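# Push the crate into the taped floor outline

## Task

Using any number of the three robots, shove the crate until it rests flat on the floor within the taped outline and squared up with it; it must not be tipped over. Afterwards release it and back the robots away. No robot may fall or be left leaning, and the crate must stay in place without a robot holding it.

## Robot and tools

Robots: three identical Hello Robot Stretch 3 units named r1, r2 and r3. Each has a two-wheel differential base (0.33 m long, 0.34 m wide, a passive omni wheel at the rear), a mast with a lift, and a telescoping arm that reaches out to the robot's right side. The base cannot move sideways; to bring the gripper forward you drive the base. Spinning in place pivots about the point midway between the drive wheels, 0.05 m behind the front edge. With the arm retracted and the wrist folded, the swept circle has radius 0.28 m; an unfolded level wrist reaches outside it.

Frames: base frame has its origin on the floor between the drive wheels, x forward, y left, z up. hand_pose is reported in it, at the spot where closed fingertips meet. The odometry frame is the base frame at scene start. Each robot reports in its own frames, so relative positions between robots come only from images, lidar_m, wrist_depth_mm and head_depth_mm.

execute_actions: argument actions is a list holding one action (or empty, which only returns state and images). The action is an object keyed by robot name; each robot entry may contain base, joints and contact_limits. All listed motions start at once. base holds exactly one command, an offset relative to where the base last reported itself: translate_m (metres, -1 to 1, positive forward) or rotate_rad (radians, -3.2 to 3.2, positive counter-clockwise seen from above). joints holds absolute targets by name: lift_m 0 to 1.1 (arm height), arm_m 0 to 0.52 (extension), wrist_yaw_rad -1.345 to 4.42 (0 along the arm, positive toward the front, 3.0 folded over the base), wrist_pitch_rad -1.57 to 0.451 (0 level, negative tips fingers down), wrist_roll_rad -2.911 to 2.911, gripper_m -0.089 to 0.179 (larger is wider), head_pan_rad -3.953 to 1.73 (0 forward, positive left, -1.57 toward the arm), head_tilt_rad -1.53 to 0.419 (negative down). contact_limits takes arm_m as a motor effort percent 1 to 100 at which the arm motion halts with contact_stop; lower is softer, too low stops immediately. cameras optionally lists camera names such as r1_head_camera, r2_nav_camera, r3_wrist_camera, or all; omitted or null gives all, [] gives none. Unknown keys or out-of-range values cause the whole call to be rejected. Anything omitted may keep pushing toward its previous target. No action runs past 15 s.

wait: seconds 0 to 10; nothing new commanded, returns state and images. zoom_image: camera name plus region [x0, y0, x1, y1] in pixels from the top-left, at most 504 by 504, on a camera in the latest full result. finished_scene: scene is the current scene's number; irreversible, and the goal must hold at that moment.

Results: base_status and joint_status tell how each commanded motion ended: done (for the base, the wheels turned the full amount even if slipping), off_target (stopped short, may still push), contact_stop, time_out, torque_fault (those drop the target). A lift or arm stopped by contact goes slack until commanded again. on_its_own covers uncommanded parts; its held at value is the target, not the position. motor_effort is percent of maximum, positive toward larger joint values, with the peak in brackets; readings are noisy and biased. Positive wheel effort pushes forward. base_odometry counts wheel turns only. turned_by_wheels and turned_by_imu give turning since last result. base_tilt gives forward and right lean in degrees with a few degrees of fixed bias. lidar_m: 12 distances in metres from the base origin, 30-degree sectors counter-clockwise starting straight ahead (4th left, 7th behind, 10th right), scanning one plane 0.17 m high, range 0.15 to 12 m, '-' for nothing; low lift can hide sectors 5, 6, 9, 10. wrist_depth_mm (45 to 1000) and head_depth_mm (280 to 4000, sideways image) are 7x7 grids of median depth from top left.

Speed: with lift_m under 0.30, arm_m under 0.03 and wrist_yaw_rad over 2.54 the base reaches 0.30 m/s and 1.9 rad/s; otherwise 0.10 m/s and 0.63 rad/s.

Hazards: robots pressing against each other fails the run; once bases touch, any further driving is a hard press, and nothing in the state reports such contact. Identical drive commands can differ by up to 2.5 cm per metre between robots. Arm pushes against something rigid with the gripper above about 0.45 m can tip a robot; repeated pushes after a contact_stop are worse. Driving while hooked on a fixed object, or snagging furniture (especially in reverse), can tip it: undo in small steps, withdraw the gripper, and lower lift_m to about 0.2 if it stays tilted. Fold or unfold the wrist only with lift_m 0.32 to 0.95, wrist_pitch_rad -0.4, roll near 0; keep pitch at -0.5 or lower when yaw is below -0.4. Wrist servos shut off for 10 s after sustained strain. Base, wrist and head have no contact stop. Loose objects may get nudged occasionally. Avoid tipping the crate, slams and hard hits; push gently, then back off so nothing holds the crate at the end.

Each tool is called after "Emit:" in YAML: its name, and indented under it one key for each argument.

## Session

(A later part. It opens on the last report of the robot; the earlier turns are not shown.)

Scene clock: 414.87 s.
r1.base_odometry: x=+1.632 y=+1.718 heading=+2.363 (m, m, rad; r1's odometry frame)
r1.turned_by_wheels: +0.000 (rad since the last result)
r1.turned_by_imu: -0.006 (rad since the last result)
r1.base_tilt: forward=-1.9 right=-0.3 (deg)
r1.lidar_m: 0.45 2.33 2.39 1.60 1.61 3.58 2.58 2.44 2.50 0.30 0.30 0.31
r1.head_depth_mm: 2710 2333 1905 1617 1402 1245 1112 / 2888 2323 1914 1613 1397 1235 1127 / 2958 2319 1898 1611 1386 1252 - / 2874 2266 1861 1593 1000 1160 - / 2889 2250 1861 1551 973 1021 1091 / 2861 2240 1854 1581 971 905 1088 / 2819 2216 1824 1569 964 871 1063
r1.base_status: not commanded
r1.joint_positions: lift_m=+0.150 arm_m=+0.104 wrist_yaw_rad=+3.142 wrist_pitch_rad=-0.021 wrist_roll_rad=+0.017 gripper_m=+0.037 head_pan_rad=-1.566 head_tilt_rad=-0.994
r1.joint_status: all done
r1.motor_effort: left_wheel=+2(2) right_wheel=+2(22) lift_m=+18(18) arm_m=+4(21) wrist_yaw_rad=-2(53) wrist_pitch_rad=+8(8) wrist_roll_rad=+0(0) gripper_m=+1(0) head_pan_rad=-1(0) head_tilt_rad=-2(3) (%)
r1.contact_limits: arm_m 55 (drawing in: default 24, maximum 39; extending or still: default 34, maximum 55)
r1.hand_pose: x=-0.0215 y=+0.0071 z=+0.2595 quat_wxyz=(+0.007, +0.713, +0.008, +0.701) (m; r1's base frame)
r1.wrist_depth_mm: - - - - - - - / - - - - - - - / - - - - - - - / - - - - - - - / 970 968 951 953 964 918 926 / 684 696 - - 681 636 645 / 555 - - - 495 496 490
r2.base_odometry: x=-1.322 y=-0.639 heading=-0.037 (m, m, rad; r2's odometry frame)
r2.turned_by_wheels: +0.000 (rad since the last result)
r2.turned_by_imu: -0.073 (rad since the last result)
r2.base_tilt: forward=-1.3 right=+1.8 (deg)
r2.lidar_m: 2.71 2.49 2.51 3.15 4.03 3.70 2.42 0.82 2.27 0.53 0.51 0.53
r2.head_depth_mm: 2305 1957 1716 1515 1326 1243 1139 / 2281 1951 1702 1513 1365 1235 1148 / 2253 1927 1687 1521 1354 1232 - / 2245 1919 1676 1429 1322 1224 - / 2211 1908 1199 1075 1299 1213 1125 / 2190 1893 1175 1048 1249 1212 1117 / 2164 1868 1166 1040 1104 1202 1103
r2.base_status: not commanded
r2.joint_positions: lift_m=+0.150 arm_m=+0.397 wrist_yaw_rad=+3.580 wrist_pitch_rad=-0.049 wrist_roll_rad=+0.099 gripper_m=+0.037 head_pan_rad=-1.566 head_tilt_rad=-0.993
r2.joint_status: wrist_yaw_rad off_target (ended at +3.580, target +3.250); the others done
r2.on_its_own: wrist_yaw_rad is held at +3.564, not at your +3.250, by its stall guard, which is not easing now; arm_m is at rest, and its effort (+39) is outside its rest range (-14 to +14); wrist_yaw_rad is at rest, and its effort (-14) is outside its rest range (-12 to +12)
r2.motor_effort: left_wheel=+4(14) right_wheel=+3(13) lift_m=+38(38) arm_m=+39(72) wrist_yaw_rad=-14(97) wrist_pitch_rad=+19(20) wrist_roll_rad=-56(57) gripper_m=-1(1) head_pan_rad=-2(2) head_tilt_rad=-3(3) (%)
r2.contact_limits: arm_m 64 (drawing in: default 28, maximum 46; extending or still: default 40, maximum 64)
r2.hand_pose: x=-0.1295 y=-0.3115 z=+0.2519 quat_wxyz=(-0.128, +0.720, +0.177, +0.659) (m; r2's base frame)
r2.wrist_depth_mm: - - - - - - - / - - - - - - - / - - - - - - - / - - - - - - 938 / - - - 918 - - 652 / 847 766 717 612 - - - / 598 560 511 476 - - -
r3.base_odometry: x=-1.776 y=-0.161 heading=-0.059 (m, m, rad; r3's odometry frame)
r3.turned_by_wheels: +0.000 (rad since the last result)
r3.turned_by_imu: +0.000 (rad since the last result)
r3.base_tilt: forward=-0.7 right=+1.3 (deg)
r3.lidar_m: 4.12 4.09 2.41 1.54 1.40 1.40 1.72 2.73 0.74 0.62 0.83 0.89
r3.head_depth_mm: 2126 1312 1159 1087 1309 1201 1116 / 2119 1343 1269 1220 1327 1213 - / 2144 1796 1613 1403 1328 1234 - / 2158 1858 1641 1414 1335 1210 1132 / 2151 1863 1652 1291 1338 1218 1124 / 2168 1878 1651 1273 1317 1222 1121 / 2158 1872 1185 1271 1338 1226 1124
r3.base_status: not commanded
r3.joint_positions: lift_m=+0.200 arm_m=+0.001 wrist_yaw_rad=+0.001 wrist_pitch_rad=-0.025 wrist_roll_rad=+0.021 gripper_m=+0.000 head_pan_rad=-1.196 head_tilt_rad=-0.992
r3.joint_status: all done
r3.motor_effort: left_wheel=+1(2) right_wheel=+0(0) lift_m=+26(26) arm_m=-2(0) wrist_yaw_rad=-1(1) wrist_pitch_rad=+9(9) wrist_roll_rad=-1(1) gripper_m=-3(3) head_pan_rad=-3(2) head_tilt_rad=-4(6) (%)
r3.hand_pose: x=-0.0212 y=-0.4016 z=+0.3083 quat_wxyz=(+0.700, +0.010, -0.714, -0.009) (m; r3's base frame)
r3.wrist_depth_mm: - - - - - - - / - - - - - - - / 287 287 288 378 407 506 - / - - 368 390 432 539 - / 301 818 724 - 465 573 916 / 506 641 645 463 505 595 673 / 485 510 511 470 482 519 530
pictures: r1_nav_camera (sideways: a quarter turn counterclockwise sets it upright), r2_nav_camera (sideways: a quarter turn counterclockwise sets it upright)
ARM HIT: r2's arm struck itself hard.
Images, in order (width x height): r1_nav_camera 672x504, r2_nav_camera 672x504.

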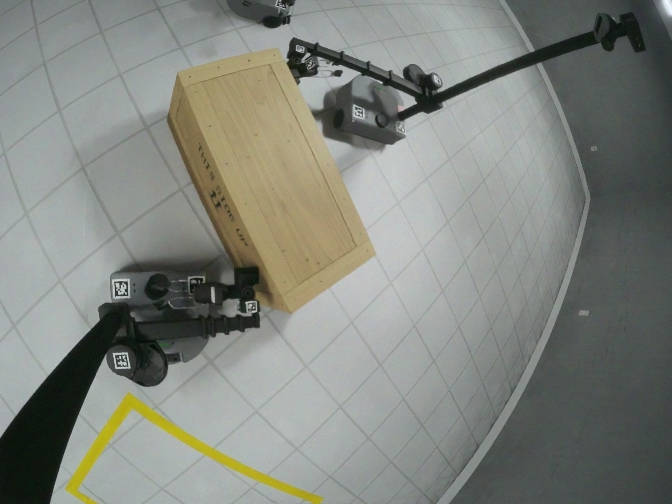

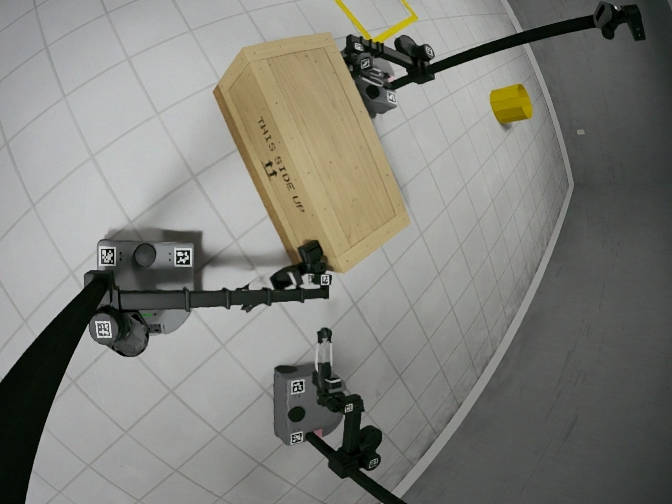

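Emit:
execute_actions:
  actions:
    - {"r2":{"joints":{"arm_m":0.2,"wrist_yaw_rad":3.14,"wrist_roll_rad":0,"wrist_pitch_rad":0},"base":{"rotate_rad":0.72}},"r3":{"base":{"translate_m":-0.3},"joints":{"lift_m":0.35,"wrist_pitch_rad":-0.4}},"r1":{"joints":{"arm_m":0.04},"base":{"translate_m":-0.15}}}
  cameras: []

Emit:
execute_actions:
  actions:
    - {"r2":{"base":{"translate_m":-0.2}},"r3":{"joints":{"wrist_yaw_rad":3.14,"arm_m":0.04}}}
  cameras: ["r1_nav_camera","r2_nav_camera","r3_nav_camera"]

Scene clock: 431.77 s.
r1.base_odometry: x=+1.739 y=+1.613 heading=+2.363 (m, m, rad; r1's odometry frame)
r1.turned_by_wheels: +0.000 (rad since the last result)
r1.turned_by_imu: +0.002 (rad since the last result)
r1.base_tilt: forward=-2.1 right=-0.5 (deg)
r1.lidar_m: 0.55 2.45 2.51 1.57 1.67 3.51 2.45 2.31 2.36 0.37 0.36 0.38
r1.head_depth_mm: 2566 2358 1935 1635 1408 1241 1114 / 2766 2329 1916 1610 1394 1241 1127 / 2910 2301 1895 1599 1395 1239 - / 2875 2291 1875 1598 1385 1242 - / 2858 2250 1875 1567 1346 1193 1094 / 2854 2241 1854 1549 971 1100 1089 / 2791 2210 1839 1561 967 942 1081
r1.base_status: done
r1.joint_positions: lift_m=+0.150 arm_m=+0.040 wrist_yaw_rad=+3.142 wrist_pitch_rad=-0.021 wrist_roll_rad=+0.017 gripper_m=+0.037 head_pan_rad=-1.566 head_tilt_rad=-0.994
r1.joint_status: all done
r1.motor_effort: left_wheel=+2(2) right_wheel=-2(6) lift_m=+18(18) arm_m=-3(3) wrist_yaw_rad=-2(2) wrist_pitch_rad=+8(8) wrist_roll_rad=+0(0) gripper_m=+1(1) head_pan_rad=-1(1) head_tilt_rad=-3(2) (%)
r1.hand_pose: x=-0.0213 y=+0.0705 z=+0.2595 quat_wxyz=(+0.008, +0.713, +0.008, +0.701) (m; r1's base frame)
r1.wrist_depth_mm: - - - - - - - / - - - - - - - / - - - - - - - / - - - - - - - / 989 941 945 912 994 917 867 / 676 662 - 638 708 642 639 / 514 560 - - 499 505 496
r2.base_odometry: x=-1.322 y=-0.639 heading=+0.683 (m, m, rad; r2's odometry frame)
r2.turned_by_wheels: +0.720 (rad since the last result)
r2.turned_by_imu: +0.558 (rad since the last result)
r2.base_tilt: forward=-1.4 right=+1.8 (deg)
r2.lidar_m: 2.52 2.55 3.21 4.01 3.55 2.37 2.23 1.03 0.54 0.52 0.55 2.70
r2.head_depth_mm: 2290 1962 1716 1499 1362 1240 1130 / 2292 1936 1202 1071 1312 1235 1143 / 2254 1943 1203 1082 1286 1233 - / 2233 1904 1182 1076 1284 1197 - / 2210 1888 1184 1073 1299 1218 1127 / 2135 1643 1174 1067 1294 1213 1109 / 1465 1450 1170 1073 1284 1200 1105
r2.base_status: done
r2.joint_positions: lift_m=+0.150 arm_m=+0.200 wrist_yaw_rad=+3.141 wrist_pitch_rad=-0.016 wrist_roll_rad=+0.005 gripper_m=+0.037 head_pan_rad=-1.566 head_tilt_rad=-0.993
r2.joint_status: all done
r2.motor_effort: left_wheel=-3(26) right_wheel=+1(28) lift_m=+38(38) arm_m=-4(19) wrist_yaw_rad=-1(53) wrist_pitch_rad=+5(13) wrist_roll_rad=-2(31) gripper_m=-1(1) head_pan_rad=-2(2) head_tilt_rad=-3(2) (%)
r2.hand_pose: x=-0.0212 y=-0.0895 z=+0.2602 quat_wxyz=(+0.006, +0.709, +0.006, +0.705) (m; r2's base frame)
r2.wrist_depth_mm: - - - - - - - / - - - - - - - / - - - - - - - / - - - - - - - / - - - - 965 837 818 / 735 765 - - - 606 584 / 544 - - - 480 466 454
r3.base_odometry: x=-2.076 y=-0.143 heading=-0.059 (m, m, rad; r3's odometry frame)
r3.turned_by_wheels: +0.000 (rad since the last result)
r3.turned_by_imu: -0.002 (rad since the last result)
r3.base_tilt: forward=-0.7 right=+1.3 (deg)
r3.lidar_m: 4.37 4.33 2.06 1.33 1.20 1.21 1.49 2.89 2.48 0.69 0.67 1.04
r3.head_depth_mm: 1992 1755 1173 1420 1315 1203 1112 / 2122 1317 1166 1313 1330 1221 - / 2128 1324 1165 1288 1334 1230 - / 2152 1349 1295 1425 1329 1214 1128 / 2128 1853 1606 1480 1336 1215 1123 / 2135 1870 1564 1453 1329 1220 1122 / 2174 1850 1401 1348 1341 1220 1129
r3.base_status: done
r3.joint_positions: lift_m=+0.350 arm_m=+0.001 wrist_yaw_rad=+0.001 wrist_pitch_rad=-0.414 wrist_roll_rad=+0.021 gripper_m=+0.000 head_pan_rad=-1.196 head_tilt_rad=-0.992
r3.joint_status: all done
r3.motor_effort: left_wheel=+1(4) right_wheel=+1(4) lift_m=+36(38) arm_m=-2(2) wrist_yaw_rad=-1(1) wrist_pitch_rad=+5(8) wrist_roll_rad=-1(1) gripper_m=-3(3) head_pan_rad=-3(2) head_tilt_rad=-6(5) (%)
r3.hand_pose: x=-0.0213 y=-0.3709 z=+0.3632 quat_wxyz=(+0.685, +0.144, -0.699, -0.147) (m; r3's base frame)
r3.wrist_depth_mm: - 518 523 520 - - - / - 399 457 525 - - - / - 446 498 585 - - - / 787 729 551 671 788 793 790 / 652 627 614 - 652 649 654 / 559 557 550 525 552 562 553 / 489 484 486 484 486 487 487
pictures: none
No camera images: the call's "cameras" was empty. Leave "cameras" out to get every camera's image.

Scene clock: 434.97 s.
r1.base_odometry: x=+1.739 y=+1.613 heading=+2.363 (m, m, rad; r1's odometry frame)
r1.turned_by_wheels: +0.000 (rad since the last result)
r1.turned_by_imu: +0.001 (rad since the last result)
r1.base_tilt: forward=-1.9 right=-0.4 (deg)
r1.lidar_m: 0.55 2.45 2.51 1.56 1.67 3.48 2.45 2.31 2.37 0.37 0.36 0.38
r1.head_depth_mm: 2605 2352 1939 1617 1404 1242 1115 / 2789 2323 1903 1611 1398 1232 1127 / 2917 2290 1890 1610 1387 1231 - / 2881 2282 1868 1586 1385 1247 - / 2862 2245 1870 1585 1353 1195 1092 / 2846 2227 1849 1532 971 1098 1092 / 2800 2228 1831 1561 965 944 1085
r1.base_status: not commanded
r1.joint_positions: lift_m=+0.150 arm_m=+0.040 wrist_yaw_rad=+3.142 wrist_pitch_rad=-0.021 wrist_roll_rad=+0.017 gripper_m=+0.037 head_pan_rad=-1.566 head_tilt_rad=-0.994
r1.joint_status: not commanded
r1.motor_effort: left_wheel=+2(1) right_wheel=-1(1) lift_m=+18(19) arm_m=-2(2) wrist_yaw_rad=-2(1) wrist_pitch_rad=+8(8) wrist_roll_rad=+0(0) gripper_m=+0(0) head_pan_rad=-1(1) head_tilt_rad=-4(3) (%)
r1.hand_pose: x=-0.0213 y=+0.0705 z=+0.2595 quat_wxyz=(+0.008, +0.713, +0.008, +0.701) (m; r1's base frame)
r1.wrist_depth_mm: - - - - - - - / - - - - - - - / - - - - - - - / - - - - - - - / 982 987 953 928 988 906 898 / 670 657 - 651 695 629 637 / 516 559 - - 495 494 490
r2.base_odometry: x=-1.477 y=-0.765 heading=+0.683 (m, m, rad; r2's odometry frame)
r2.turned_by_wheels: +0.000 (rad since the last result)
r2.turned_by_imu: +0.000 (rad since the last result)
r2.base_tilt: forward=-1.0 right=+1.6 (deg)
r2.lidar_m: 2.71 2.74 3.49 3.99 3.24 2.16 2.03 0.85 2.61 0.52 0.55 0.75
r2.head_depth_mm: 2282 1947 1709 1526 1361 1245 1136 / 2269 1929 1702 1501 1363 1235 1144 / 2260 1932 1656 1449 1354 1237 - / 2220 1921 1186 1078 1288 1191 - / 2219 1906 1180 1071 1297 1215 1126 / 2186 1885 1177 1059 1287 1211 1113 / 2177 1646 1169 1069 1284 1198 1108
r2.base_status: done
r2.joint_positions: lift_m=+0.150 arm_m=+0.200 wrist_yaw_rad=+3.141 wrist_pitch_rad=-0.016 wrist_roll_rad=+0.005 gripper_m=+0.037 head_pan_rad=-1.566 head_tilt_rad=-0.993
r2.joint_status: not commanded
r2.motor_effort: left_wheel=-3(10) right_wheel=+2(2) lift_m=+38(38) arm_m=-4(4) wrist_yaw_rad=-1(1) wrist_pitch_rad=+6(6) wrist_roll_rad=-2(2) gripper_m=-1(1) head_pan_rad=-1(2) head_tilt_rad=-2(3) (%)
r2.hand_pose: x=-0.0212 y=-0.0895 z=+0.2602 quat_wxyz=(+0.006, +0.709, +0.006, +0.705) (m; r2's base frame)
r2.wrist_depth_mm: - - - - - - - / - - - - - - - / - - - - - - - / - - - - - - - / - - - - 944 855 807 / 739 759 - - - 600 588 / 549 - - - 478 465 453
r3.base_odometry: x=-2.076 y=-0.143 heading=-0.059 (m, m, rad; r3's odometry frame)
r3.turned_by_wheels: +0.000 (rad since the last result)
r3.turned_by_imu: +0.000 (rad since the last result)
r3.base_tilt: forward=-0.7 right=+1.2 (deg)
r3.lidar_m: 4.38 4.32 2.05 1.33 1.20 1.21 1.48 2.89 2.49 0.69 0.67 0.86
r3.head_depth_mm: 2001 1741 1182 1407 1321 1221 1110 / 2121 1309 1160 1319 1327 1243 - / 2122 1319 1162 1281 1323 1234 - / 2121 1350 1287 1423 1324 1223 1132 / 2136 1857 1647 1456 1332 1217 1124 / 2150 1873 1655 1405 1339 1217 1126 / 2167 1878 1654 1237 1265 1229 1125
r3.base_status: not commanded
r3.joint_positions: lift_m=+0.350 arm_m=+0.040 wrist_yaw_rad=+3.138 wrist_pitch_rad=-0.415 wrist_roll_rad=+0.021 gripper_m=+0.000 head_pan_rad=-1.196 head_tilt_rad=-0.992
r3.joint_status: all done
r3.motor_effort: left_wheel=+1(1) right_wheel=+1(1) lift_m=+36(37) arm_m=+3(1) wrist_yaw_rad=+1(1) wrist_pitch_rad=+5(5) wrist_roll_rad=-1(1) gripper_m=-3(3) head_pan_rad=-3(3) head_tilt_rad=-5(6) (%)
r3.hand_pose: x=-0.0204 y=+0.0402 z=+0.3632 quat_wxyz=(+0.149, +0.699, +0.143, +0.684) (m; r3's base frame)
r3.wrist_depth_mm: 904 - - - - - - / 935 - - - - - - / 934 - - - - - - / 786 791 775 794 786 783 780 / 653 651 656 - 657 653 656 / 558 558 - - 557 558 559 / 484 - - - 487 485 484
pictures: r1_nav_camera (sideways: a quarter turn counterclockwise sets it upright), r2_nav_camera (sideways: a quarter turn counterclockwise sets it upright), r3_nav_camera (sideways: a quarter turn counterclockwise sets it upright)
Images, in order (width x height): r1_nav_camera 672x504, r2_nav_camera 672x504, r3_nav_camera 672x504.

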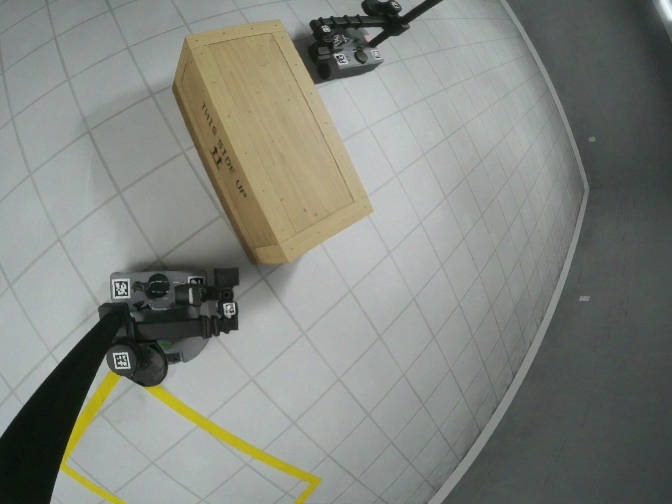

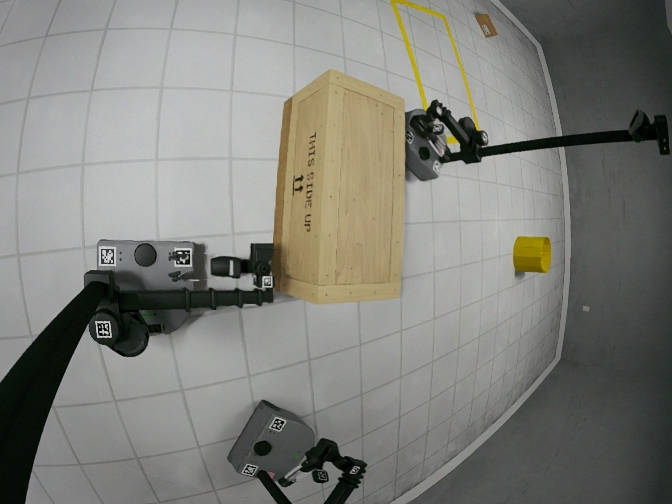

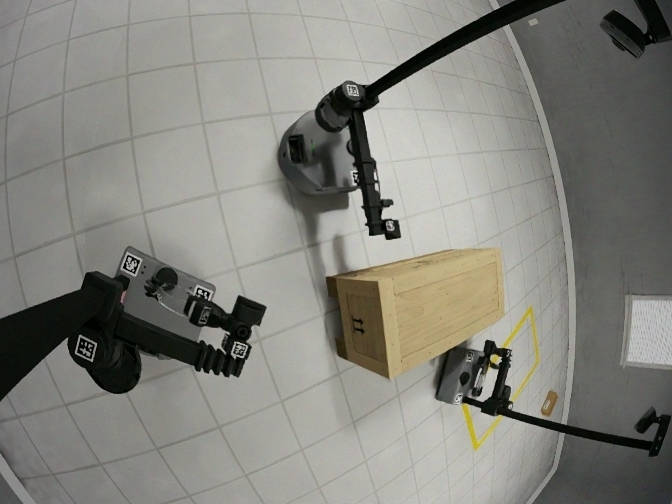

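Emit:
execute_actions:
  actions:
    - {"r2":{"joints":{"arm_m":0.29,"wrist_yaw_rad":3.3},"base":{"rotate_rad":0.12}},"r3":{"joints":{"lift_m":0.15,"wrist_pitch_rad":0}}}
  cameras: []

Emit:
execute_actions:
  actions:
    - {"r2":{"joints":{"arm_m":0.52},"contact_limits":{"arm_m":100}}}
  cameras: ["r1_nav_camera","r2_nav_camera","r3_nav_camera"]

Scene clock: 444.70 s.
r1.base_odometry: x=+1.739 y=+1.613 heading=+2.363 (m, m, rad; r1's odometry frame)
r1.turned_by_wheels: +0.000 (rad since the last result)
r1.turned_by_imu: +0.001 (rad since the last result)
r1.base_tilt: forward=-1.9 right=-0.4 (deg)
r1.lidar_m: 0.55 2.45 2.50 1.56 1.66 3.50 2.45 2.31 2.37 0.37 0.36 0.39
r1.head_depth_mm: 2563 2354 1927 1627 1400 1243 1108 / 2735 2314 1900 1607 1404 1247 1125 / 2950 2288 1868 1605 1402 1230 - / 2948 2267 1875 1587 1388 1240 - / 2896 2260 1869 1592 1351 1195 1093 / 2840 2243 1851 1538 969 1101 1093 / 2820 2197 1823 1547 964 939 1085
r1.base_status: not commanded
r1.joint_positions: lift_m=+0.150 arm_m=+0.040 wrist_yaw_rad=+3.142 wrist_pitch_rad=-0.021 wrist_roll_rad=+0.017 gripper_m=+0.037 head_pan_rad=-1.566 head_tilt_rad=-0.994
r1.joint_status: not commanded
r1.motor_effort: left_wheel=+1(2) right_wheel=-1(1) lift_m=+19(19) arm_m=-2(2) wrist_yaw_rad=-1(2) wrist_pitch_rad=+8(8) wrist_roll_rad=+0(0) gripper_m=-1(1) head_pan_rad=-1(1) head_tilt_rad=-3(3) (%)
r1.hand_pose: x=-0.0213 y=+0.0705 z=+0.2595 quat_wxyz=(+0.008, +0.713, +0.008, +0.701) (m; r1's base frame)
r1.wrist_depth_mm: - - - - - - - / - - - - - - - / - - - - - - - / - - - - - - - / 979 956 971 945 981 884 881 / 663 671 - 659 682 643 641 / 523 558 - - 502 497 492
r2.base_odometry: x=-1.477 y=-0.765 heading=+0.803 (m, m, rad; r2's odometry frame)
r2.turned_by_wheels: +0.120 (rad since the last result)
r2.turned_by_imu: +0.121 (rad since the last result)
r2.base_tilt: forward=-1.1 right=+2.0 (deg)
r2.lidar_m: 2.71 2.83 3.86 3.97 2.83 2.09 0.99 0.84 0.53 0.52 0.57 2.81
r2.head_depth_mm: 2303 1951 1711 1520 1368 1241 1136 / 2285 1956 1699 1493 1356 1236 1143 / 2244 1916 1200 1071 1298 1225 - / 2230 1903 1194 1075 1293 1226 - / 2200 1899 1183 1078 1295 1218 1128 / 2171 1671 1174 1081 1311 1210 1111 / 1482 1550 1165 1086 1308 1197 1106
r2.base_status: done
r2.joint_positions: lift_m=+0.150 arm_m=+0.290 wrist_yaw_rad=+3.298 wrist_pitch_rad=-0.016 wrist_roll_rad=+0.005 gripper_m=+0.037 head_pan_rad=-1.566 head_tilt_rad=-0.993
r2.joint_status: all done
r2.motor_effort: left_wheel=-3(9) right_wheel=+1(5) lift_m=+38(38) arm_m=+6(2) wrist_yaw_rad=+2(2) wrist_pitch_rad=+6(6) wrist_roll_rad=-2(2) gripper_m=+0(1) head_pan_rad=-2(2) head_tilt_rad=-3(3) (%)
r2.hand_pose: x=-0.0612 y=-0.1819 z=+0.2602 quat_wxyz=(-0.049, +0.706, +0.061, +0.704) (m; r2's base frame)
r2.wrist_depth_mm: - - - - - - - / - - - - - - - / - - - - - - - / - - - - - - - / - - - - 993 845 814 / 740 704 749 - - 602 582 / 543 531 - - - 469 455
r3.base_odometry: x=-2.076 y=-0.143 heading=-0.059 (m, m, rad; r3's odometry frame)
r3.turned_by_wheels: +0.000 (rad since the last result)
r3.turned_by_imu: +0.000 (rad since the last result)
r3.base_tilt: forward=-0.7 right=+1.3 (deg)
r3.lidar_m: 4.36 4.32 2.06 1.33 1.20 1.22 1.48 2.90 2.49 0.70 0.67 0.86
r3.head_depth_mm: 2000 1750 1185 1421 1326 1208 1115 / 2136 1315 1160 1317 1334 1231 - / 2128 1320 1169 1277 1331 1247 - / 2127 1350 1231 1422 1333 1219 1129 / 2149 1866 1616 1474 1330 1215 1119 / 2165 1856 1656 1411 1318 1220 1117 / 2180 1877 1649 1258 1258 1225 1128
r3.base_status: not commanded
r3.joint_positions: lift_m=+0.150 arm_m=+0.040 wrist_yaw_rad=+3.138 wrist_pitch_rad=-0.026 wrist_roll_rad=+0.021 gripper_m=+0.000 head_pan_rad=-1.196 head_tilt_rad=-0.992
r3.joint_status: all done
r3.motor_effort: left_wheel=+1(1) right_wheel=+1(1) lift_m=+24(30) arm_m=+3(2) wrist_yaw_rad=+1(1) wrist_pitch_rad=+9(9) wrist_roll_rad=-2(2) gripper_m=-3(3) head_pan_rad=-3(3) head_tilt_rad=-6(5) (%)
r3.hand_pose: x=-0.0204 y=+0.0709 z=+0.2583 quat_wxyz=(+0.011, +0.714, +0.008, +0.700) (m; r3's base frame)
r3.wrist_depth_mm: - - - - - - - / - - - - - - - / 936 - - - - - - / 952 - - - - - - / 756 757 775 - 792 804 810 / 558 590 591 - 575 580 580 / - - - - - 450 460
pictures: none
No camera images: the call's "cameras" was empty. Leave "cameras" out to get every camera's image.

Scene clock: 446.57 s.
r1.base_odometry: x=+1.739 y=+1.613 heading=+2.363 (m, m, rad; r1's odometry frame)
r1.turned_by_wheels: +0.000 (rad since the last result)
r1.turned_by_imu: +0.000 (rad since the last result)
r1.base_tilt: forward=-2.0 right=-0.4 (deg)
r1.lidar_m: 0.55 2.45 2.51 1.57 1.67 3.51 2.45 2.31 2.37 0.37 0.36 0.39
r1.head_depth_mm: 2604 2348 1913 1621 1395 1244 1112 / 2782 2304 1920 1612 1405 1233 1123 / 2975 2292 1893 1606 1403 1236 - / 2852 2284 1875 1605 1382 1241 - / 2900 2251 1862 1576 1351 1203 1091 / 2843 2244 1838 1550 969 1102 1092 / 2809 2205 1851 1558 962 946 1081
r1.base_status: not commanded
r1.joint_positions: lift_m=+0.150 arm_m=+0.040 wrist_yaw_rad=+3.142 wrist_pitch_rad=-0.021 wrist_roll_rad=+0.017 gripper_m=+0.037 head_pan_rad=-1.566 head_tilt_rad=-0.994
r1.joint_status: not commanded
r1.motor_effort: left_wheel=+3(2) right_wheel=-1(1) lift_m=+18(19) arm_m=-2(3) wrist_yaw_rad=-2(2) wrist_pitch_rad=+8(8) wrist_roll_rad=+0(0) gripper_m=-2(0) head_pan_rad=-2(1) head_tilt_rad=-3(3) (%)
r1.hand_pose: x=-0.0213 y=+0.0705 z=+0.2595 quat_wxyz=(+0.008, +0.713, +0.008, +0.701) (m; r1's base frame)
r1.wrist_depth_mm: - - - - - - - / - - - - - - - / - - - - - - - / - - - - - - - / 969 922 952 937 990 893 930 / 695 656 - 658 672 636 645 / 515 560 - - 496 495 490
r2.base_odometry: x=-1.477 y=-0.765 heading=+0.803 (m, m, rad; r2's odometry frame)
r2.turned_by_wheels: +0.000 (rad since the last result)
r2.turned_by_imu: -0.005 (rad since the last result)
r2.base_tilt: forward=-1.0 right=+1.8 (deg)
r2.lidar_m: 2.72 2.82 3.88 3.97 2.85 2.09 1.00 0.85 0.53 0.53 0.57 2.81
r2.head_depth_mm: 2295 1958 1704 1521 1366 1243 1138 / 2248 1954 1691 1493 1366 1235 1148 / 2248 1917 1201 1066 1323 1232 - / 2237 1910 1191 1067 1294 1221 - / 2208 1893 1180 1076 1303 1214 1128 / 2189 1697 1173 1082 1309 1211 1116 / 1482 1552 1165 1090 1305 1204 1102
r2.base_status: not commanded
r2.joint_positions: lift_m=+0.150 arm_m=+0.340 wrist_yaw_rad=+3.312 wrist_pitch_rad=-0.018 wrist_roll_rad=+0.005 gripper_m=+0.037 head_pan_rad=-1.566 head_tilt_rad=-0.993
r2.joint_status: arm_m contact_stop (moved +0.050 of +0.230)
r2.on_its_own: arm_m is slack since a contact_stop, until your next command for it (your +0.520 is given up)
r2.motor_effort: left_wheel=+7(16) right_wheel=-8(14) lift_m=+38(38) arm_m=+1(75) wrist_yaw_rad=-11(70) wrist_pitch_rad=+6(7) wrist_roll_rad=-2(2) gripper_m=+0(0) head_pan_rad=-2(2) head_tilt_rad=-2(2) (%)
r2.contact_limits: arm_m 64 (drawing in: default 28, maximum 46; extending or still: default 40, maximum 64)
r2.hand_pose: x=-0.0648 y=-0.2327 z=+0.2599 quat_wxyz=(-0.054, +0.705, +0.067, +0.704) (m; r2's base frame)
r2.wrist_depth_mm: - - - - - - - / - - - - - - - / - - - - - - - / - - - - - - - / - - - - - 857 810 / 722 709 733 - - 598 585 / 543 532 - - - 467 458
r3.base_odometry: x=-2.076 y=-0.143 heading=-0.059 (m, m, rad; r3's odometry frame)
r3.turned_by_wheels: +0.000 (rad since the last result)
r3.turned_by_imu: +0.000 (rad since the last result)
r3.base_tilt: forward=-0.7 right=+1.2 (deg)
r3.lidar_m: 4.39 4.32 2.06 1.33 1.20 1.21 1.48 2.89 2.48 0.69 0.67 0.86
r3.head_depth_mm: 2000 1741 1182 1412 1324 1204 1118 / 2134 1321 1167 1320 1325 1226 - / 2124 1313 1170 1289 1327 1239 - / 2155 1344 1187 1431 1333 1217 1130 / 2136 1871 1645 1471 1332 1225 1119 / 2179 1884 1661 1410 1319 1218 1118 / 2178 1868 1666 1257 1256 1214 1128
r3.base_status: not commanded
r3.joint_positions: lift_m=+0.150 arm_m=+0.040 wrist_yaw_rad=+3.138 wrist_pitch_rad=-0.026 wrist_roll_rad=+0.021 gripper_m=+0.000 head_pan_rad=-1.196 head_tilt_rad=-0.992
r3.joint_status: not commanded
r3.motor_effort: left_wheel=+1(1) right_wheel=+1(1) lift_m=+24(24) arm_m=+2(2) wrist_yaw_rad=+1(1) wrist_pitch_rad=+9(9) wrist_roll_rad=-1(1) gripper_m=-3(3) head_pan_rad=-2(2) head_tilt_rad=-6(6) (%)
r3.hand_pose: x=-0.0204 y=+0.0709 z=+0.2583 quat_wxyz=(+0.011, +0.714, +0.008, +0.700) (m; r3's base frame)
r3.wrist_depth_mm: - - - - - - - / - - - - - - - / 937 - - - - - - / 948 - - - - - - / 758 762 757 - 788 801 806 / 558 584 603 - 576 579 584 / - - - - - 455 456
pictures: r1_nav_camera (sideways: a quarter turn counterclockwise sets it upright), r2_nav_camera (sideways: a quarter turn counterclockwise sets it upright), r3_nav_camera (sideways: a quarter turn counterclockwise sets it upright)
Images, in order (width x height): r1_nav_camera 672x504, r2_nav_camera 672x504, r3_nav_camera 672x504.

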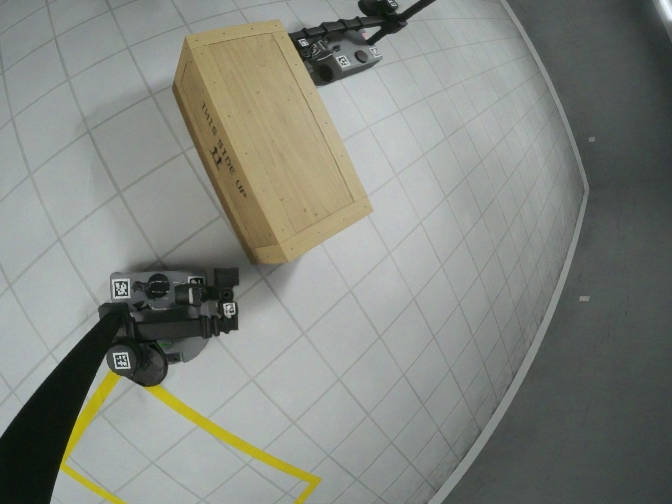

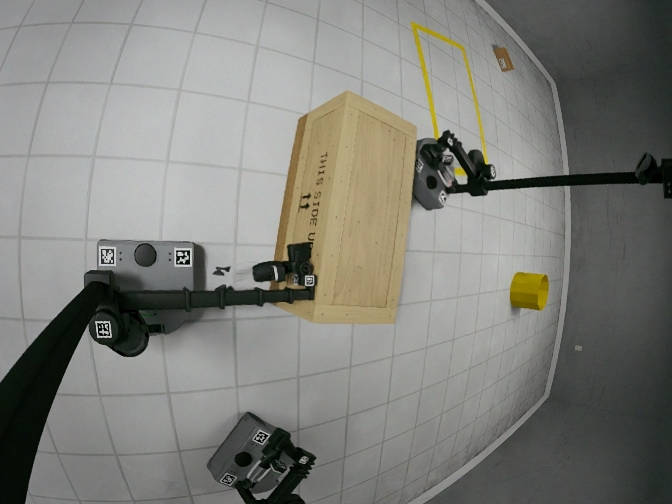

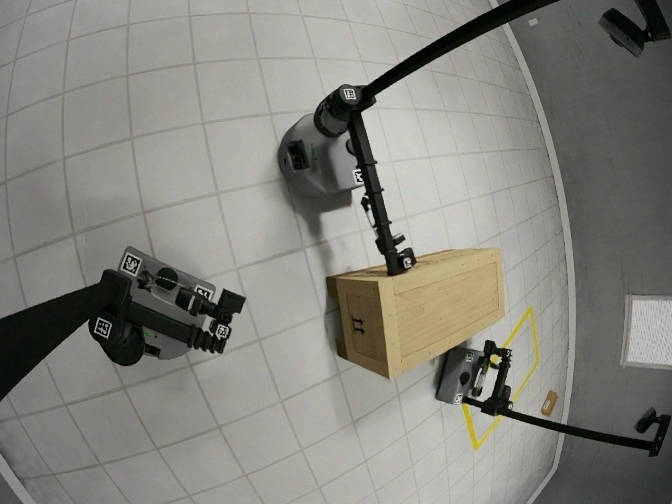

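Emit:
execute_actions:
  actions:
    - {"r2":{"joints":{"arm_m":0.29,"wrist_yaw_rad":3.14},"base":{"rotate_rad":-0.28}}}
  cameras: ["r2_nav_camera"]

Scene clock: 452.90 s.
r1.base_odometry: x=+1.739 y=+1.613 heading=+2.363 (m, m, rad; r1's odometry frame)
r1.turned_by_wheels: +0.000 (rad since the last result)
r1.turned_by_imu: +0.001 (rad since the last result)
r1.base_tilt: forward=-1.9 right=-0.5 (deg)
r1.lidar_m: 0.55 2.45 2.51 1.57 1.66 3.51 2.44 2.31 2.36 0.37 0.36 0.38
r1.head_depth_mm: 2561 2345 1914 1622 1414 1247 1117 / 2804 2334 1911 1611 1407 1231 1121 / 2965 2294 1881 1612 1397 1231 - / 2916 2287 1863 1599 1380 1249 - / 2854 2250 1876 1583 1353 1194 1092 / 2839 2229 1851 1550 966 1101 1086 / 2778 2226 1821 1573 960 941 1080
r1.base_status: not commanded
r1.joint_positions: lift_m=+0.150 arm_m=+0.040 wrist_yaw_rad=+3.142 wrist_pitch_rad=-0.021 wrist_roll_rad=+0.017 gripper_m=+0.037 head_pan_rad=-1.566 head_tilt_rad=-0.994
r1.joint_status: not commanded
r1.motor_effort: left_wheel=+1(2) right_wheel=-1(1) lift_m=+19(19) arm_m=-2(2) wrist_yaw_rad=-2(3) wrist_pitch_rad=+8(8) wrist_roll_rad=+0(0) gripper_m=-1(1) head_pan_rad=-1(1) head_tilt_rad=-3(3) (%)
r1.hand_pose: x=-0.0213 y=+0.0705 z=+0.2595 quat_wxyz=(+0.008, +0.713, +0.008, +0.701) (m; r1's base frame)
r1.wrist_depth_mm: - - - - - - - / - - - - - - - / - - - - - - - / - - - - - - - / 965 923 937 945 996 882 898 / 680 666 - 649 671 641 641 / 517 569 - - 494 506 490
r2.base_odometry: x=-1.477 y=-0.765 heading=+0.523 (m, m, rad; r2's odometry frame)
r2.turned_by_wheels: -0.280 (rad since the last result)
r2.turned_by_imu: -0.285 (rad since the last result)
r2.base_tilt: forward=-1.0 right=+1.8 (deg)
r2.lidar_m: 2.72 2.72 3.10 3.98 4.00 2.33 2.03 0.85 2.33 0.53 0.53 0.66
r2.head_depth_mm: 2301 1970 1724 1521 1367 1245 1136 / 2276 1942 1694 1511 1363 1235 1144 / 2263 1937 1688 1492 1354 1228 - / 2235 1909 1648 1112 1323 1220 - / 2193 1902 1185 1072 1289 1219 1124 / 2187 1890 1169 1061 1278 1208 1114 / 2171 1871 1166 1043 1266 1204 1104
r2.base_status: done
r2.joint_positions: lift_m=+0.150 arm_m=+0.290 wrist_yaw_rad=+3.142 wrist_pitch_rad=-0.018 wrist_roll_rad=+0.005 gripper_m=+0.037 head_pan_rad=-1.566 head_tilt_rad=-0.993
r2.joint_status: all done
r2.motor_effort: left_wheel=+2(18) right_wheel=-2(13) lift_m=+38(38) arm_m=-4(5) wrist_yaw_rad=-2(12) wrist_pitch_rad=+7(7) wrist_roll_rad=-2(2) gripper_m=+0(0) head_pan_rad=-2(2) head_tilt_rad=-2(3) (%)
r2.hand_pose: x=-0.0214 y=-0.1795 z=+0.2599 quat_wxyz=(+0.006, +0.708, +0.007, +0.706) (m; r2's base frame)
r2.wrist_depth_mm: - - - - - - - / - - - - - - - / - - - - - - - / - - - - - - - / - - - - 960 849 809 / 735 716 - - - 603 582 / 545 - - - 474 465 456
r3.base_odometry: x=-2.076 y=-0.143 heading=-0.059 (m, m, rad; r3's odometry frame)
r3.turned_by_wheels: +0.000 (rad since the last result)
r3.turned_by_imu: +0.000 (rad since the last result)
r3.base_tilt: forward=-0.7 right=+1.3 (deg)
r3.lidar_m: 4.36 4.33 2.06 1.33 1.20 1.21 1.48 2.90 2.49 0.69 0.67 0.86
r3.head_depth_mm: 1980 1745 1177 1408 1328 1205 1119 / 2118 1318 1165 1319 1325 1225 - / 2125 1321 1163 1275 1327 1238 - / 2142 1343 1229 1403 1329 1219 1127 / 2141 1852 1643 1405 1330 1221 1119 / 2153 1863 1647 1412 1333 1221 1128 / 2142 1881 1655 1259 1275 1230 1130
r3.base_status: not commanded
r3.joint_positions: lift_m=+0.150 arm_m=+0.040 wrist_yaw_rad=+3.138 wrist_pitch_rad=-0.026 wrist_roll_rad=+0.021 gripper_m=+0.000 head_pan_rad=-1.196 head_tilt_rad=-0.992
r3.joint_status: not commanded
r3.motor_effort: left_wheel=+1(1) right_wheel=+1(2) lift_m=+23(24) arm_m=+2(2) wrist_yaw_rad=+1(1) wrist_pitch_rad=+9(9) wrist_roll_rad=-2(1) gripper_m=-3(3) head_pan_rad=-2(2) head_tilt_rad=-5(5) (%)
r3.hand_pose: x=-0.0204 y=+0.0709 z=+0.2583 quat_wxyz=(+0.011, +0.714, +0.008, +0.700) (m; r3's base frame)
r3.wrist_depth_mm: - - - - - - - / - - - - - - - / 946 - - - - - - / 959 - - - - - - / 755 767 771 - 785 798 801 / 565 586 595 - 574 580 579 / - - - - - 453 460
pictures: r2_nav_camera (sideways: a quarter turn counterclockwise sets it upright)
Images, in order (width x height): r2_nav_camera 672x504.

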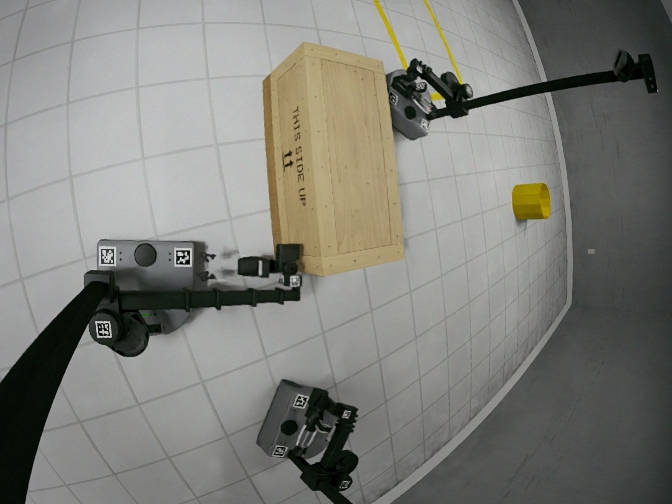

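Similar to before (corner slightly further forward); add 3 cm forward.

Emit:
execute_actions:
  actions:
    - {"r2":{"joints":{"arm_m":0.315},"base":{"translate_m":0.03}}}
  cameras: []

Emit:
execute_actions:
  actions:
    - {"r2":{"joints":{"arm_m":0.52},"contact_limits":{"arm_m":100}}}
  cameras: ["r1_nav_camera","r2_nav_camera","r3_nav_camera"]

Scene clock: 456.20 s.
r1.base_odometry: x=+1.739 y=+1.613 heading=+2.363 (m, m, rad; r1's odometry frame)
r1.turned_by_wheels: +0.000 (rad since the last result)
r1.turned_by_imu: +0.001 (rad since the last result)
r1.base_tilt: forward=-2.0 right=-0.4 (deg)
r1.lidar_m: 0.55 2.45 2.50 1.57 1.67 3.50 2.46 2.32 2.36 0.37 0.36 0.39
r1.head_depth_mm: 2560 2338 1926 1613 1411 1246 1118 / 2792 2338 1907 1622 1404 1239 1128 / 2919 2293 1879 1614 1395 1235 - / 2881 2279 1880 1597 1381 1246 - / 2842 2259 1859 1573 1360 1196 1092 / 2816 2225 1845 1559 968 1097 1090 / 2799 2221 1819 1568 962 938 1078
r1.base_status: not commanded
r1.joint_positions: lift_m=+0.150 arm_m=+0.040 wrist_yaw_rad=+3.142 wrist_pitch_rad=-0.021 wrist_roll_rad=+0.017 gripper_m=+0.037 head_pan_rad=-1.566 head_tilt_rad=-0.994
r1.joint_status: not commanded
r1.motor_effort: left_wheel=+2(1) right_wheel=-1(1) lift_m=+19(19) arm_m=-3(2) wrist_yaw_rad=-3(2) wrist_pitch_rad=+8(8) wrist_roll_rad=+0(0) gripper_m=+1(0) head_pan_rad=-1(1) head_tilt_rad=-4(3) (%)
r1.hand_pose: x=-0.0213 y=+0.0705 z=+0.2595 quat_wxyz=(+0.008, +0.713, +0.008, +0.701) (m; r1's base frame)
r1.wrist_depth_mm: - - - - - - - / - - - - - - - / - - - - - - - / - - - - - - - / 943 963 929 913 983 870 905 / 668 667 - 649 674 651 645 / 526 576 - - 502 501 491
r2.base_odometry: x=-1.451 y=-0.750 heading=+0.523 (m, m, rad; r2's odometry frame)
r2.turned_by_wheels: +0.000 (rad since the last result)
r2.turned_by_imu: -0.001 (rad since the last result)
r2.base_tilt: forward=-1.2 right=+1.8 (deg)
r2.lidar_m: 2.69 2.69 3.07 3.99 3.99 2.37 2.05 0.87 2.36 0.52 0.53 0.65
r2.head_depth_mm: 2308 1963 1720 1527 1368 1244 1135 / 2288 1938 1699 1514 1358 1234 1140 / 2257 1939 1692 1506 1358 1228 - / 2244 1914 1629 1091 1327 1228 - / 2202 1891 1182 1069 1290 1213 1124 / 2175 1891 1172 1055 1274 1211 1110 / 2181 1875 1163 1043 1265 1200 1103
r2.base_status: done
r2.joint_positions: lift_m=+0.150 arm_m=+0.315 wrist_yaw_rad=+3.142 wrist_pitch_rad=-0.018 wrist_roll_rad=+0.005 gripper_m=+0.037 head_pan_rad=-1.566 head_tilt_rad=-0.993
r2.joint_status: all done
r2.motor_effort: left_wheel=+2(9) right_wheel=-2(2) lift_m=+38(38) arm_m=+6(7) wrist_yaw_rad=-2(2) wrist_pitch_rad=+6(6) wrist_roll_rad=-2(2) gripper_m=-1(0) head_pan_rad=-2(2) head_tilt_rad=-2(3) (%)
r2.hand_pose: x=-0.0214 y=-0.2038 z=+0.2599 quat_wxyz=(+0.006, +0.708, +0.007, +0.706) (m; r2's base frame)
r2.wrist_depth_mm: - - - - - - - / - - - - - - - / - - - - - - - / - - - - - - - / - - - - 967 857 806 / 737 751 - - - 605 578 / 549 - - - 482 463 451
r3.base_odometry: x=-2.076 y=-0.143 heading=-0.059 (m, m, rad; r3's odometry frame)
r3.turned_by_wheels: +0.000 (rad since the last result)
r3.turned_by_imu: +0.000 (rad since the last result)
r3.base_tilt: forward=-0.7 right=+1.2 (deg)
r3.lidar_m: 4.36 4.33 2.05 1.33 1.20 1.21 1.49 2.89 2.49 0.69 0.67 0.88
r3.head_depth_mm: 1978 1741 1173 1421 1319 1214 1122 / 2132 1321 1161 1319 1324 1235 - / 2118 1327 1167 1286 1330 1238 - / 2150 1349 1214 1417 1332 1214 1133 / 2167 1858 1652 1427 1333 1214 1121 / 2167 1874 1657 1413 1333 1228 1124 / 2189 1862 1658 1254 1283 1225 1119
r3.base_status: not commanded
r3.joint_positions: lift_m=+0.150 arm_m=+0.040 wrist_yaw_rad=+3.138 wrist_pitch_rad=-0.026 wrist_roll_rad=+0.021 gripper_m=+0.000 head_pan_rad=-1.196 head_tilt_rad=-0.992
r3.joint_status: not commanded
r3.motor_effort: left_wheel=+1(1) right_wheel=+1(1) lift_m=+24(24) arm_m=+2(2) wrist_yaw_rad=+1(2) wrist_pitch_rad=+9(9) wrist_roll_rad=-1(1) gripper_m=-3(3) head_pan_rad=-2(3) head_tilt_rad=-6(5) (%)
r3.hand_pose: x=-0.0204 y=+0.0709 z=+0.2583 quat_wxyz=(+0.011, +0.714, +0.008, +0.700) (m; r3's base frame)
r3.wrist_depth_mm: - - - - - - - / - - - - - - - / 933 - - - - - - / 959 - - - - - - / 751 774 765 - 785 798 816 / 559 588 589 - 576 579 584 / - - - - - 456 458
pictures: none
No camera images: the call's "cameras" was empty. Leave "cameras" out to get every camera's image.

Scene clock: 458.00 s.
r1.base_odometry: x=+1.739 y=+1.613 heading=+2.363 (m, m, rad; r1's odometry frame)
r1.turned_by_wheels: +0.000 (rad since the last result)
r1.turned_by_imu: +0.000 (rad since the last result)
r1.base_tilt: forward=-2.1 right=-0.4 (deg)
r1.lidar_m: 0.55 2.45 2.51 1.57 1.67 3.50 2.45 2.32 2.37 0.37 0.36 0.38
r1.head_depth_mm: 2586 2380 1922 1635 1415 1248 1112 / 2787 2311 1906 1604 1399 1233 1123 / 2902 2278 1891 1603 1397 1240 - / 2913 2280 1867 1590 1380 1247 - / 2872 2239 1853 1590 1352 1193 1091 / 2860 2211 1850 1542 971 1099 1084 / 2776 2220 1842 1559 963 941 1080
r1.base_status: not commanded
r1.joint_positions: lift_m=+0.150 arm_m=+0.040 wrist_yaw_rad=+3.142 wrist_pitch_rad=-0.021 wrist_roll_rad=+0.017 gripper_m=+0.037 head_pan_rad=-1.566 head_tilt_rad=-0.994
r1.joint_status: not commanded
r1.motor_effort: left_wheel=+1(1) right_wheel=-2(1) lift_m=+18(19) arm_m=-2(2) wrist_yaw_rad=-3(2) wrist_pitch_rad=+8(8) wrist_roll_rad=+0(0) gripper_m=+0(1) head_pan_rad=+0(2) head_tilt_rad=-3(2) (%)
r1.hand_pose: x=-0.0213 y=+0.0705 z=+0.2595 quat_wxyz=(+0.008, +0.713, +0.008, +0.701) (m; r1's base frame)
r1.wrist_depth_mm: - - - - - - - / - - - - - - - / - - - - - - - / - - - - - - - / 969 968 960 973 997 884 905 / 676 652 - 663 689 647 637 / 511 565 - - 502 494 487
r2.base_odometry: x=-1.451 y=-0.750 heading=+0.524 (m, m, rad; r2's odometry frame)
r2.turned_by_wheels: +0.000 (rad since the last result)
r2.turned_by_imu: -0.009 (rad since the last result)
r2.base_tilt: forward=-1.1 right=+2.0 (deg)
r2.lidar_m: 2.69 2.69 3.08 3.97 4.00 2.38 2.05 0.87 2.35 0.53 0.53 0.65
r2.head_depth_mm: 2291 1944 1720 1516 1367 1243 1135 / 2265 1939 1705 1507 1361 1238 1146 / 2241 1926 1693 1497 1359 1231 - / 2240 1910 1617 1088 1328 1228 - / 2216 1894 1181 1070 1296 1217 1126 / 2191 1889 1177 1064 1277 1208 1111 / 2167 1875 1170 1040 1266 1205 1102
r2.base_status: not commanded
r2.joint_positions: lift_m=+0.150 arm_m=+0.330 wrist_yaw_rad=+3.158 wrist_pitch_rad=-0.018 wrist_roll_rad=+0.004 gripper_m=+0.037 head_pan_rad=-1.566 head_tilt_rad=-0.994
r2.joint_status: arm_m contact_stop (moved +0.015 of +0.205)
r2.on_its_own: arm_m is slack since a contact_stop, until your next command for it (your +0.520 is given up); wrist_yaw_rad is at rest, and its effort (-16) is outside its rest range (-12 to +12)
r2.motor_effort: left_wheel=+5(14) right_wheel=-5(13) lift_m=+38(38) arm_m=+1(74) wrist_yaw_rad=-16(97) wrist_pitch_rad=+7(7) wrist_roll_rad=-2(2) gripper_m=+0(0) head_pan_rad=-2(2) head_tilt_rad=-3(3) (%)
r2.contact_limits: arm_m 64 (drawing in: default 28, maximum 46; extending or still: default 40, maximum 64)
r2.hand_pose: x=-0.0255 y=-0.2189 z=+0.2597 quat_wxyz=(+0.001, +0.708, +0.012, +0.706) (m; r2's base frame)
r2.wrist_depth_mm: - - - - - - - / - - - - - - - / - - - - - - - / - - - - - - - / - - - - 955 839 823 / 737 757 - - - 607 581 / 542 517 - - - 465 457
r3.base_odometry: x=-2.076 y=-0.143 heading=-0.059 (m, m, rad; r3's odometry frame)
r3.turned_by_wheels: +0.000 (rad since the last result)
r3.turned_by_imu: +0.000 (rad since the last result)
r3.base_tilt: forward=-0.7 right=+1.2 (deg)
r3.lidar_m: 4.36 4.33 2.06 1.33 1.20 1.21 1.49 2.89 2.48 0.70 0.67 0.88
r3.head_depth_mm: 1996 1720 1178 1411 1322 1209 1117 / 2137 1321 1163 1325 1330 1223 - / 2121 1325 1167 1280 1326 1243 - / 2120 1354 1214 1395 1329 1218 1128 / 2138 1869 1648 1407 1339 1216 1121 / 2142 1866 1642 1403 1337 1223 1126 / 2150 1878 1654 1255 1280 1221 1119
r3.base_status: not commanded
r3.joint_positions: lift_m=+0.150 arm_m=+0.040 wrist_yaw_rad=+3.138 wrist_pitch_rad=-0.026 wrist_roll_rad=+0.021 gripper_m=+0.000 head_pan_rad=-1.196 head_tilt_rad=-0.992
r3.joint_status: not commanded
r3.motor_effort: left_wheel=+1(1) right_wheel=+1(1) lift_m=+24(24) arm_m=+2(2) wrist_yaw_rad=+1(1) wrist_pitch_rad=+9(9) wrist_roll_rad=-1(1) gripper_m=-3(3) head_pan_rad=-3(3) head_tilt_rad=-5(5) (%)
r3.hand_pose: x=-0.0204 y=+0.0709 z=+0.2583 quat_wxyz=(+0.011, +0.714, +0.008, +0.700) (m; r3's base frame)
r3.wrist_depth_mm: - - - - - - - / - - - - - - - / 953 - - - - - - / 964 - - - - - - / 759 759 761 - 789 794 797 / 560 588 597 - 575 576 579 / - - - - - 453 457
pictures: r1_nav_camera (sideways: a quarter turn counterclockwise sets it upright), r2_nav_camera (sideways: a quarter turn counterclockwise sets it upright), r3_nav_camera (sideways: a quarter turn counterclockwise sets it upright)
Images, in order (width x height): r1_nav_camera 672x504, r2_nav_camera 672x504, r3_nav_camera 672x504.

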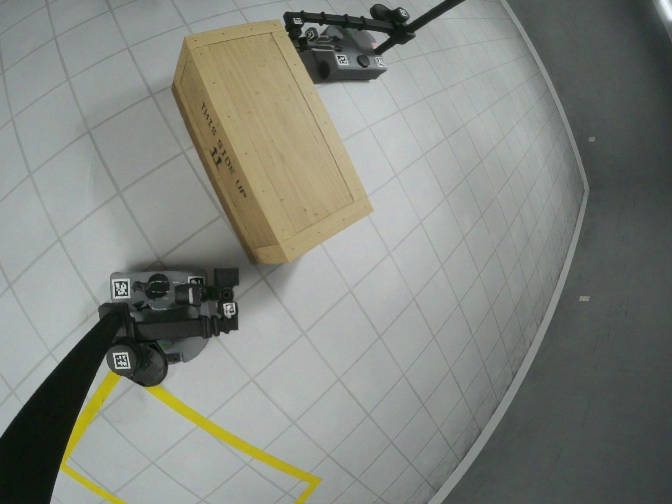

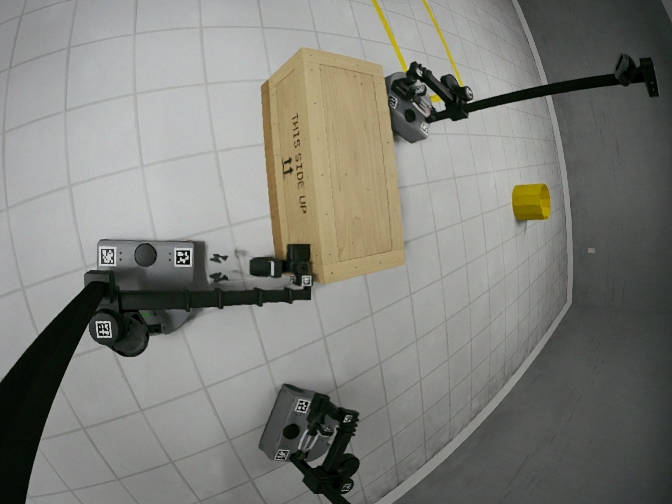

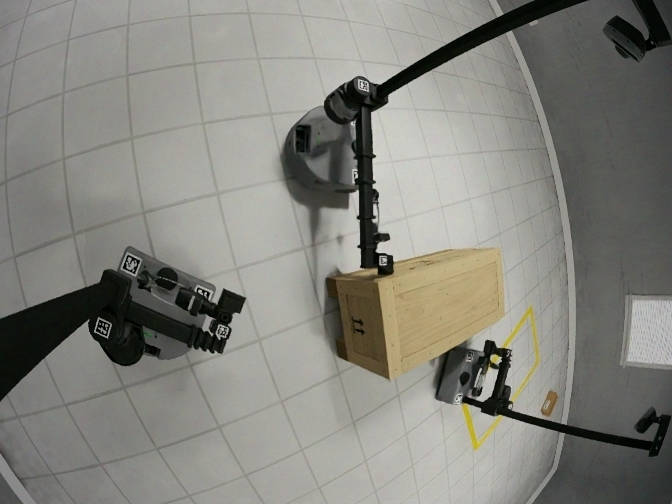

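Emit:
execute_actions:
  actions:
    - {"r2":{"joints":{"arm_m":0.52,"wrist_yaw_rad":3.3},"contact_limits":{"arm_m":100}}}
  cameras: ["r1_nav_camera","r2_nav_camera","r3_nav_camera"]

Scene clock: 461.57 s.
r1.base_odometry: x=+1.739 y=+1.613 heading=+2.363 (m, m, rad; r1's odometry frame)
r1.turned_by_wheels: +0.000 (rad since the last result)
r1.turned_by_imu: +0.001 (rad since the last result)
r1.base_tilt: forward=-1.9 right=-0.6 (deg)
r1.lidar_m: 0.54 2.45 2.51 1.57 1.67 3.49 2.44 2.31 2.36 0.37 0.36 0.38
r1.head_depth_mm: 2591 2325 1918 1628 1416 1242 1116 / 2817 2320 1913 1615 1404 1241 1123 / 2961 2318 1893 1608 1393 1228 - / 2892 2291 1877 1586 1390 1256 - / 2880 2263 1854 1578 1352 1200 1094 / 2862 2209 1839 1550 969 1100 1089 / 2793 2213 1820 1566 965 937 1081
r1.base_status: not commanded
r1.joint_positions: lift_m=+0.150 arm_m=+0.040 wrist_yaw_rad=+3.142 wrist_pitch_rad=-0.021 wrist_roll_rad=+0.017 gripper_m=+0.037 head_pan_rad=-1.566 head_tilt_rad=-0.994
r1.joint_status: not commanded
r1.motor_effort: left_wheel=+2(2) right_wheel=-1(1) lift_m=+19(19) arm_m=-2(3) wrist_yaw_rad=-2(1) wrist_pitch_rad=+8(8) wrist_roll_rad=+0(0) gripper_m=+0(0) head_pan_rad=-1(1) head_tilt_rad=-1(3) (%)
r1.hand_pose: x=-0.0213 y=+0.0705 z=+0.2595 quat_wxyz=(+0.008, +0.713, +0.008, +0.701) (m; r1's base frame)
r1.wrist_depth_mm: - - - - - - - / - - - - - - - / - - - - - - - / - - - - - - - / 986 943 933 943 990 897 887 / 678 666 - 660 682 647 650 / 527 552 - - 506 490 492
r2.base_odometry: x=-1.451 y=-0.750 heading=+0.523 (m, m, rad; r2's odometry frame)
r2.turned_by_wheels: +0.000 (rad since the last result)
r2.turned_by_imu: -0.011 (rad since the last result)
r2.base_tilt: forward=-1.3 right=+1.9 (deg)
r2.lidar_m: 2.69 2.69 3.05 3.99 4.00 2.39 2.05 0.87 2.33 0.53 0.53 0.65
r2.head_depth_mm: 2294 1955 1718 1520 1366 1243 1136 / 2274 1941 1706 1517 1362 1234 1147 / 2245 1921 1686 1502 1355 1232 - / 2223 1906 1648 1090 1317 1223 - / 2225 1887 1184 1068 1298 1216 1124 / 2189 1874 1168 1062 1269 1211 1108 / 2175 1868 1162 1043 1265 1201 1103
r2.base_status: not commanded
r2.joint_positions: lift_m=+0.150 arm_m=+0.344 wrist_yaw_rad=+3.314 wrist_pitch_rad=-0.019 wrist_roll_rad=+0.004 gripper_m=+0.037 head_pan_rad=-1.566 head_tilt_rad=-0.994
r2.joint_status: arm_m contact_stop (moved +0.014 of +0.190); the others done
r2.on_its_own: arm_m is slack since a contact_stop, until your next command for it (your +0.520 is given up)
r2.motor_effort: left_wheel=+2(23) right_wheel=-2(19) lift_m=+37(38) arm_m=+1(74) wrist_yaw_rad=-12(68) wrist_pitch_rad=+7(7) wrist_roll_rad=-2(2) gripper_m=+0(1) head_pan_rad=-2(2) head_tilt_rad=-2(3) (%)
r2.contact_limits: arm_m 64 (drawing in: default 28, maximum 46; extending or still: default 40, maximum 64)
r2.hand_pose: x=-0.0653 y=-0.2372 z=+0.2596 quat_wxyz=(-0.054, +0.705, +0.068, +0.704) (m; r2's base frame)
r2.wrist_depth_mm: - - - - - - - / - - - - - - - / - - - - - - - / - - - - - - - / - - - - - 839 808 / 736 709 731 - - 607 583 / 541 529 - - - 467 455
r3.base_odometry: x=-2.076 y=-0.143 heading=-0.059 (m, m, rad; r3's odometry frame)
r3.turned_by_wheels: +0.000 (rad since the last result)
r3.turned_by_imu: +0.000 (rad since the last result)
r3.base_tilt: forward=-0.7 right=+1.3 (deg)
r3.lidar_m: 4.36 4.31 2.06 1.33 1.20 1.21 1.48 2.90 2.49 0.69 0.67 0.88
r3.head_depth_mm: 1991 1728 1162 1413 1330 1209 1123 / 2139 1313 1166 1320 1322 1221 - / 2142 1331 1169 1277 1328 1241 - / 2163 1343 1220 1385 1336 1215 1134 / 2128 1868 1636 1425 1336 1222 1124 / 2167 1848 1655 1412 1333 1220 1128 / 2158 1873 1653 1261 1287 1218 1124
r3.base_status: not commanded
r3.joint_positions: lift_m=+0.150 arm_m=+0.040 wrist_yaw_rad=+3.138 wrist_pitch_rad=-0.026 wrist_roll_rad=+0.021 gripper_m=+0.000 head_pan_rad=-1.196 head_tilt_rad=-0.992
r3.joint_status: not commanded
r3.motor_effort: left_wheel=+1(1) right_wheel=+1(1) lift_m=+24(24) arm_m=+2(2) wrist_yaw_rad=+1(1) wrist_pitch_rad=+9(9) wrist_roll_rad=-1(1) gripper_m=-3(3) head_pan_rad=-3(2) head_tilt_rad=-5(5) (%)
r3.hand_pose: x=-0.0204 y=+0.0709 z=+0.2583 quat_wxyz=(+0.011, +0.714, +0.008, +0.700) (m; r3's base frame)
r3.wrist_depth_mm: - - - - - - - / - - - - - - - / 936 - - - - - - / 950 - - - - - - / 755 765 769 - 789 797 802 / 561 586 605 - 578 573 583 / - - - - - 452 459
pictures: r1_nav_camera (sideways: a quarter turn counterclockwise sets it upright), r2_nav_camera (sideways: a quarter turn counterclockwise sets it upright), r3_nav_camera (sideways: a quarter turn counterclockwise sets it upright)
Images, in order (width x height): r1_nav_camera 672x504, r2_nav_camera 672x504, r3_nav_camera 672x504.

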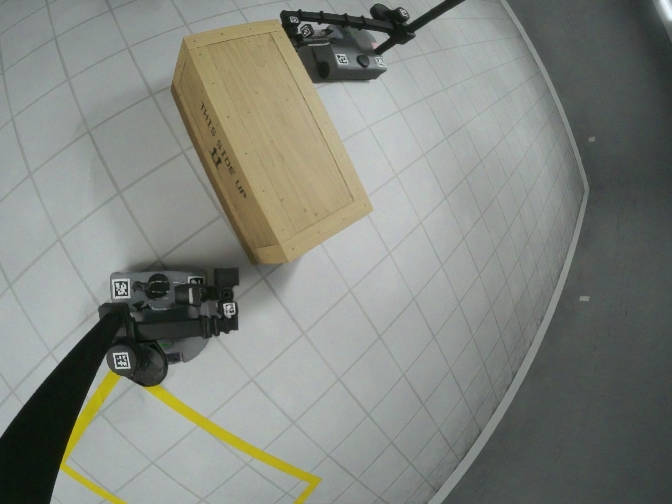

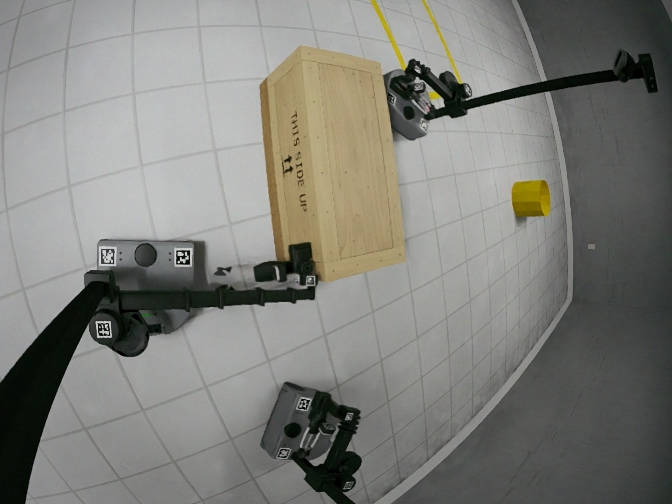

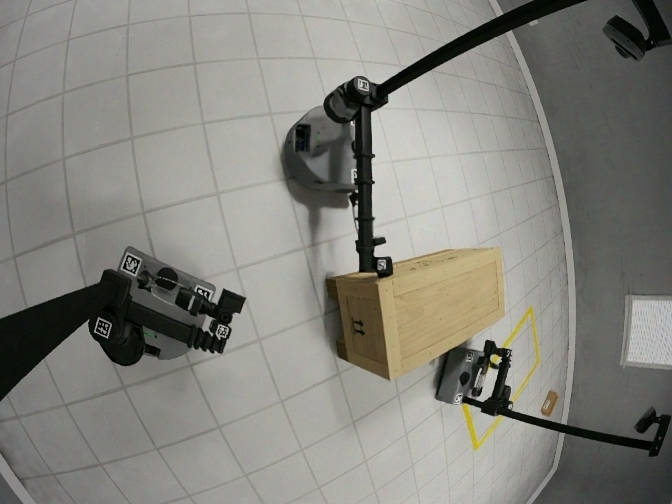

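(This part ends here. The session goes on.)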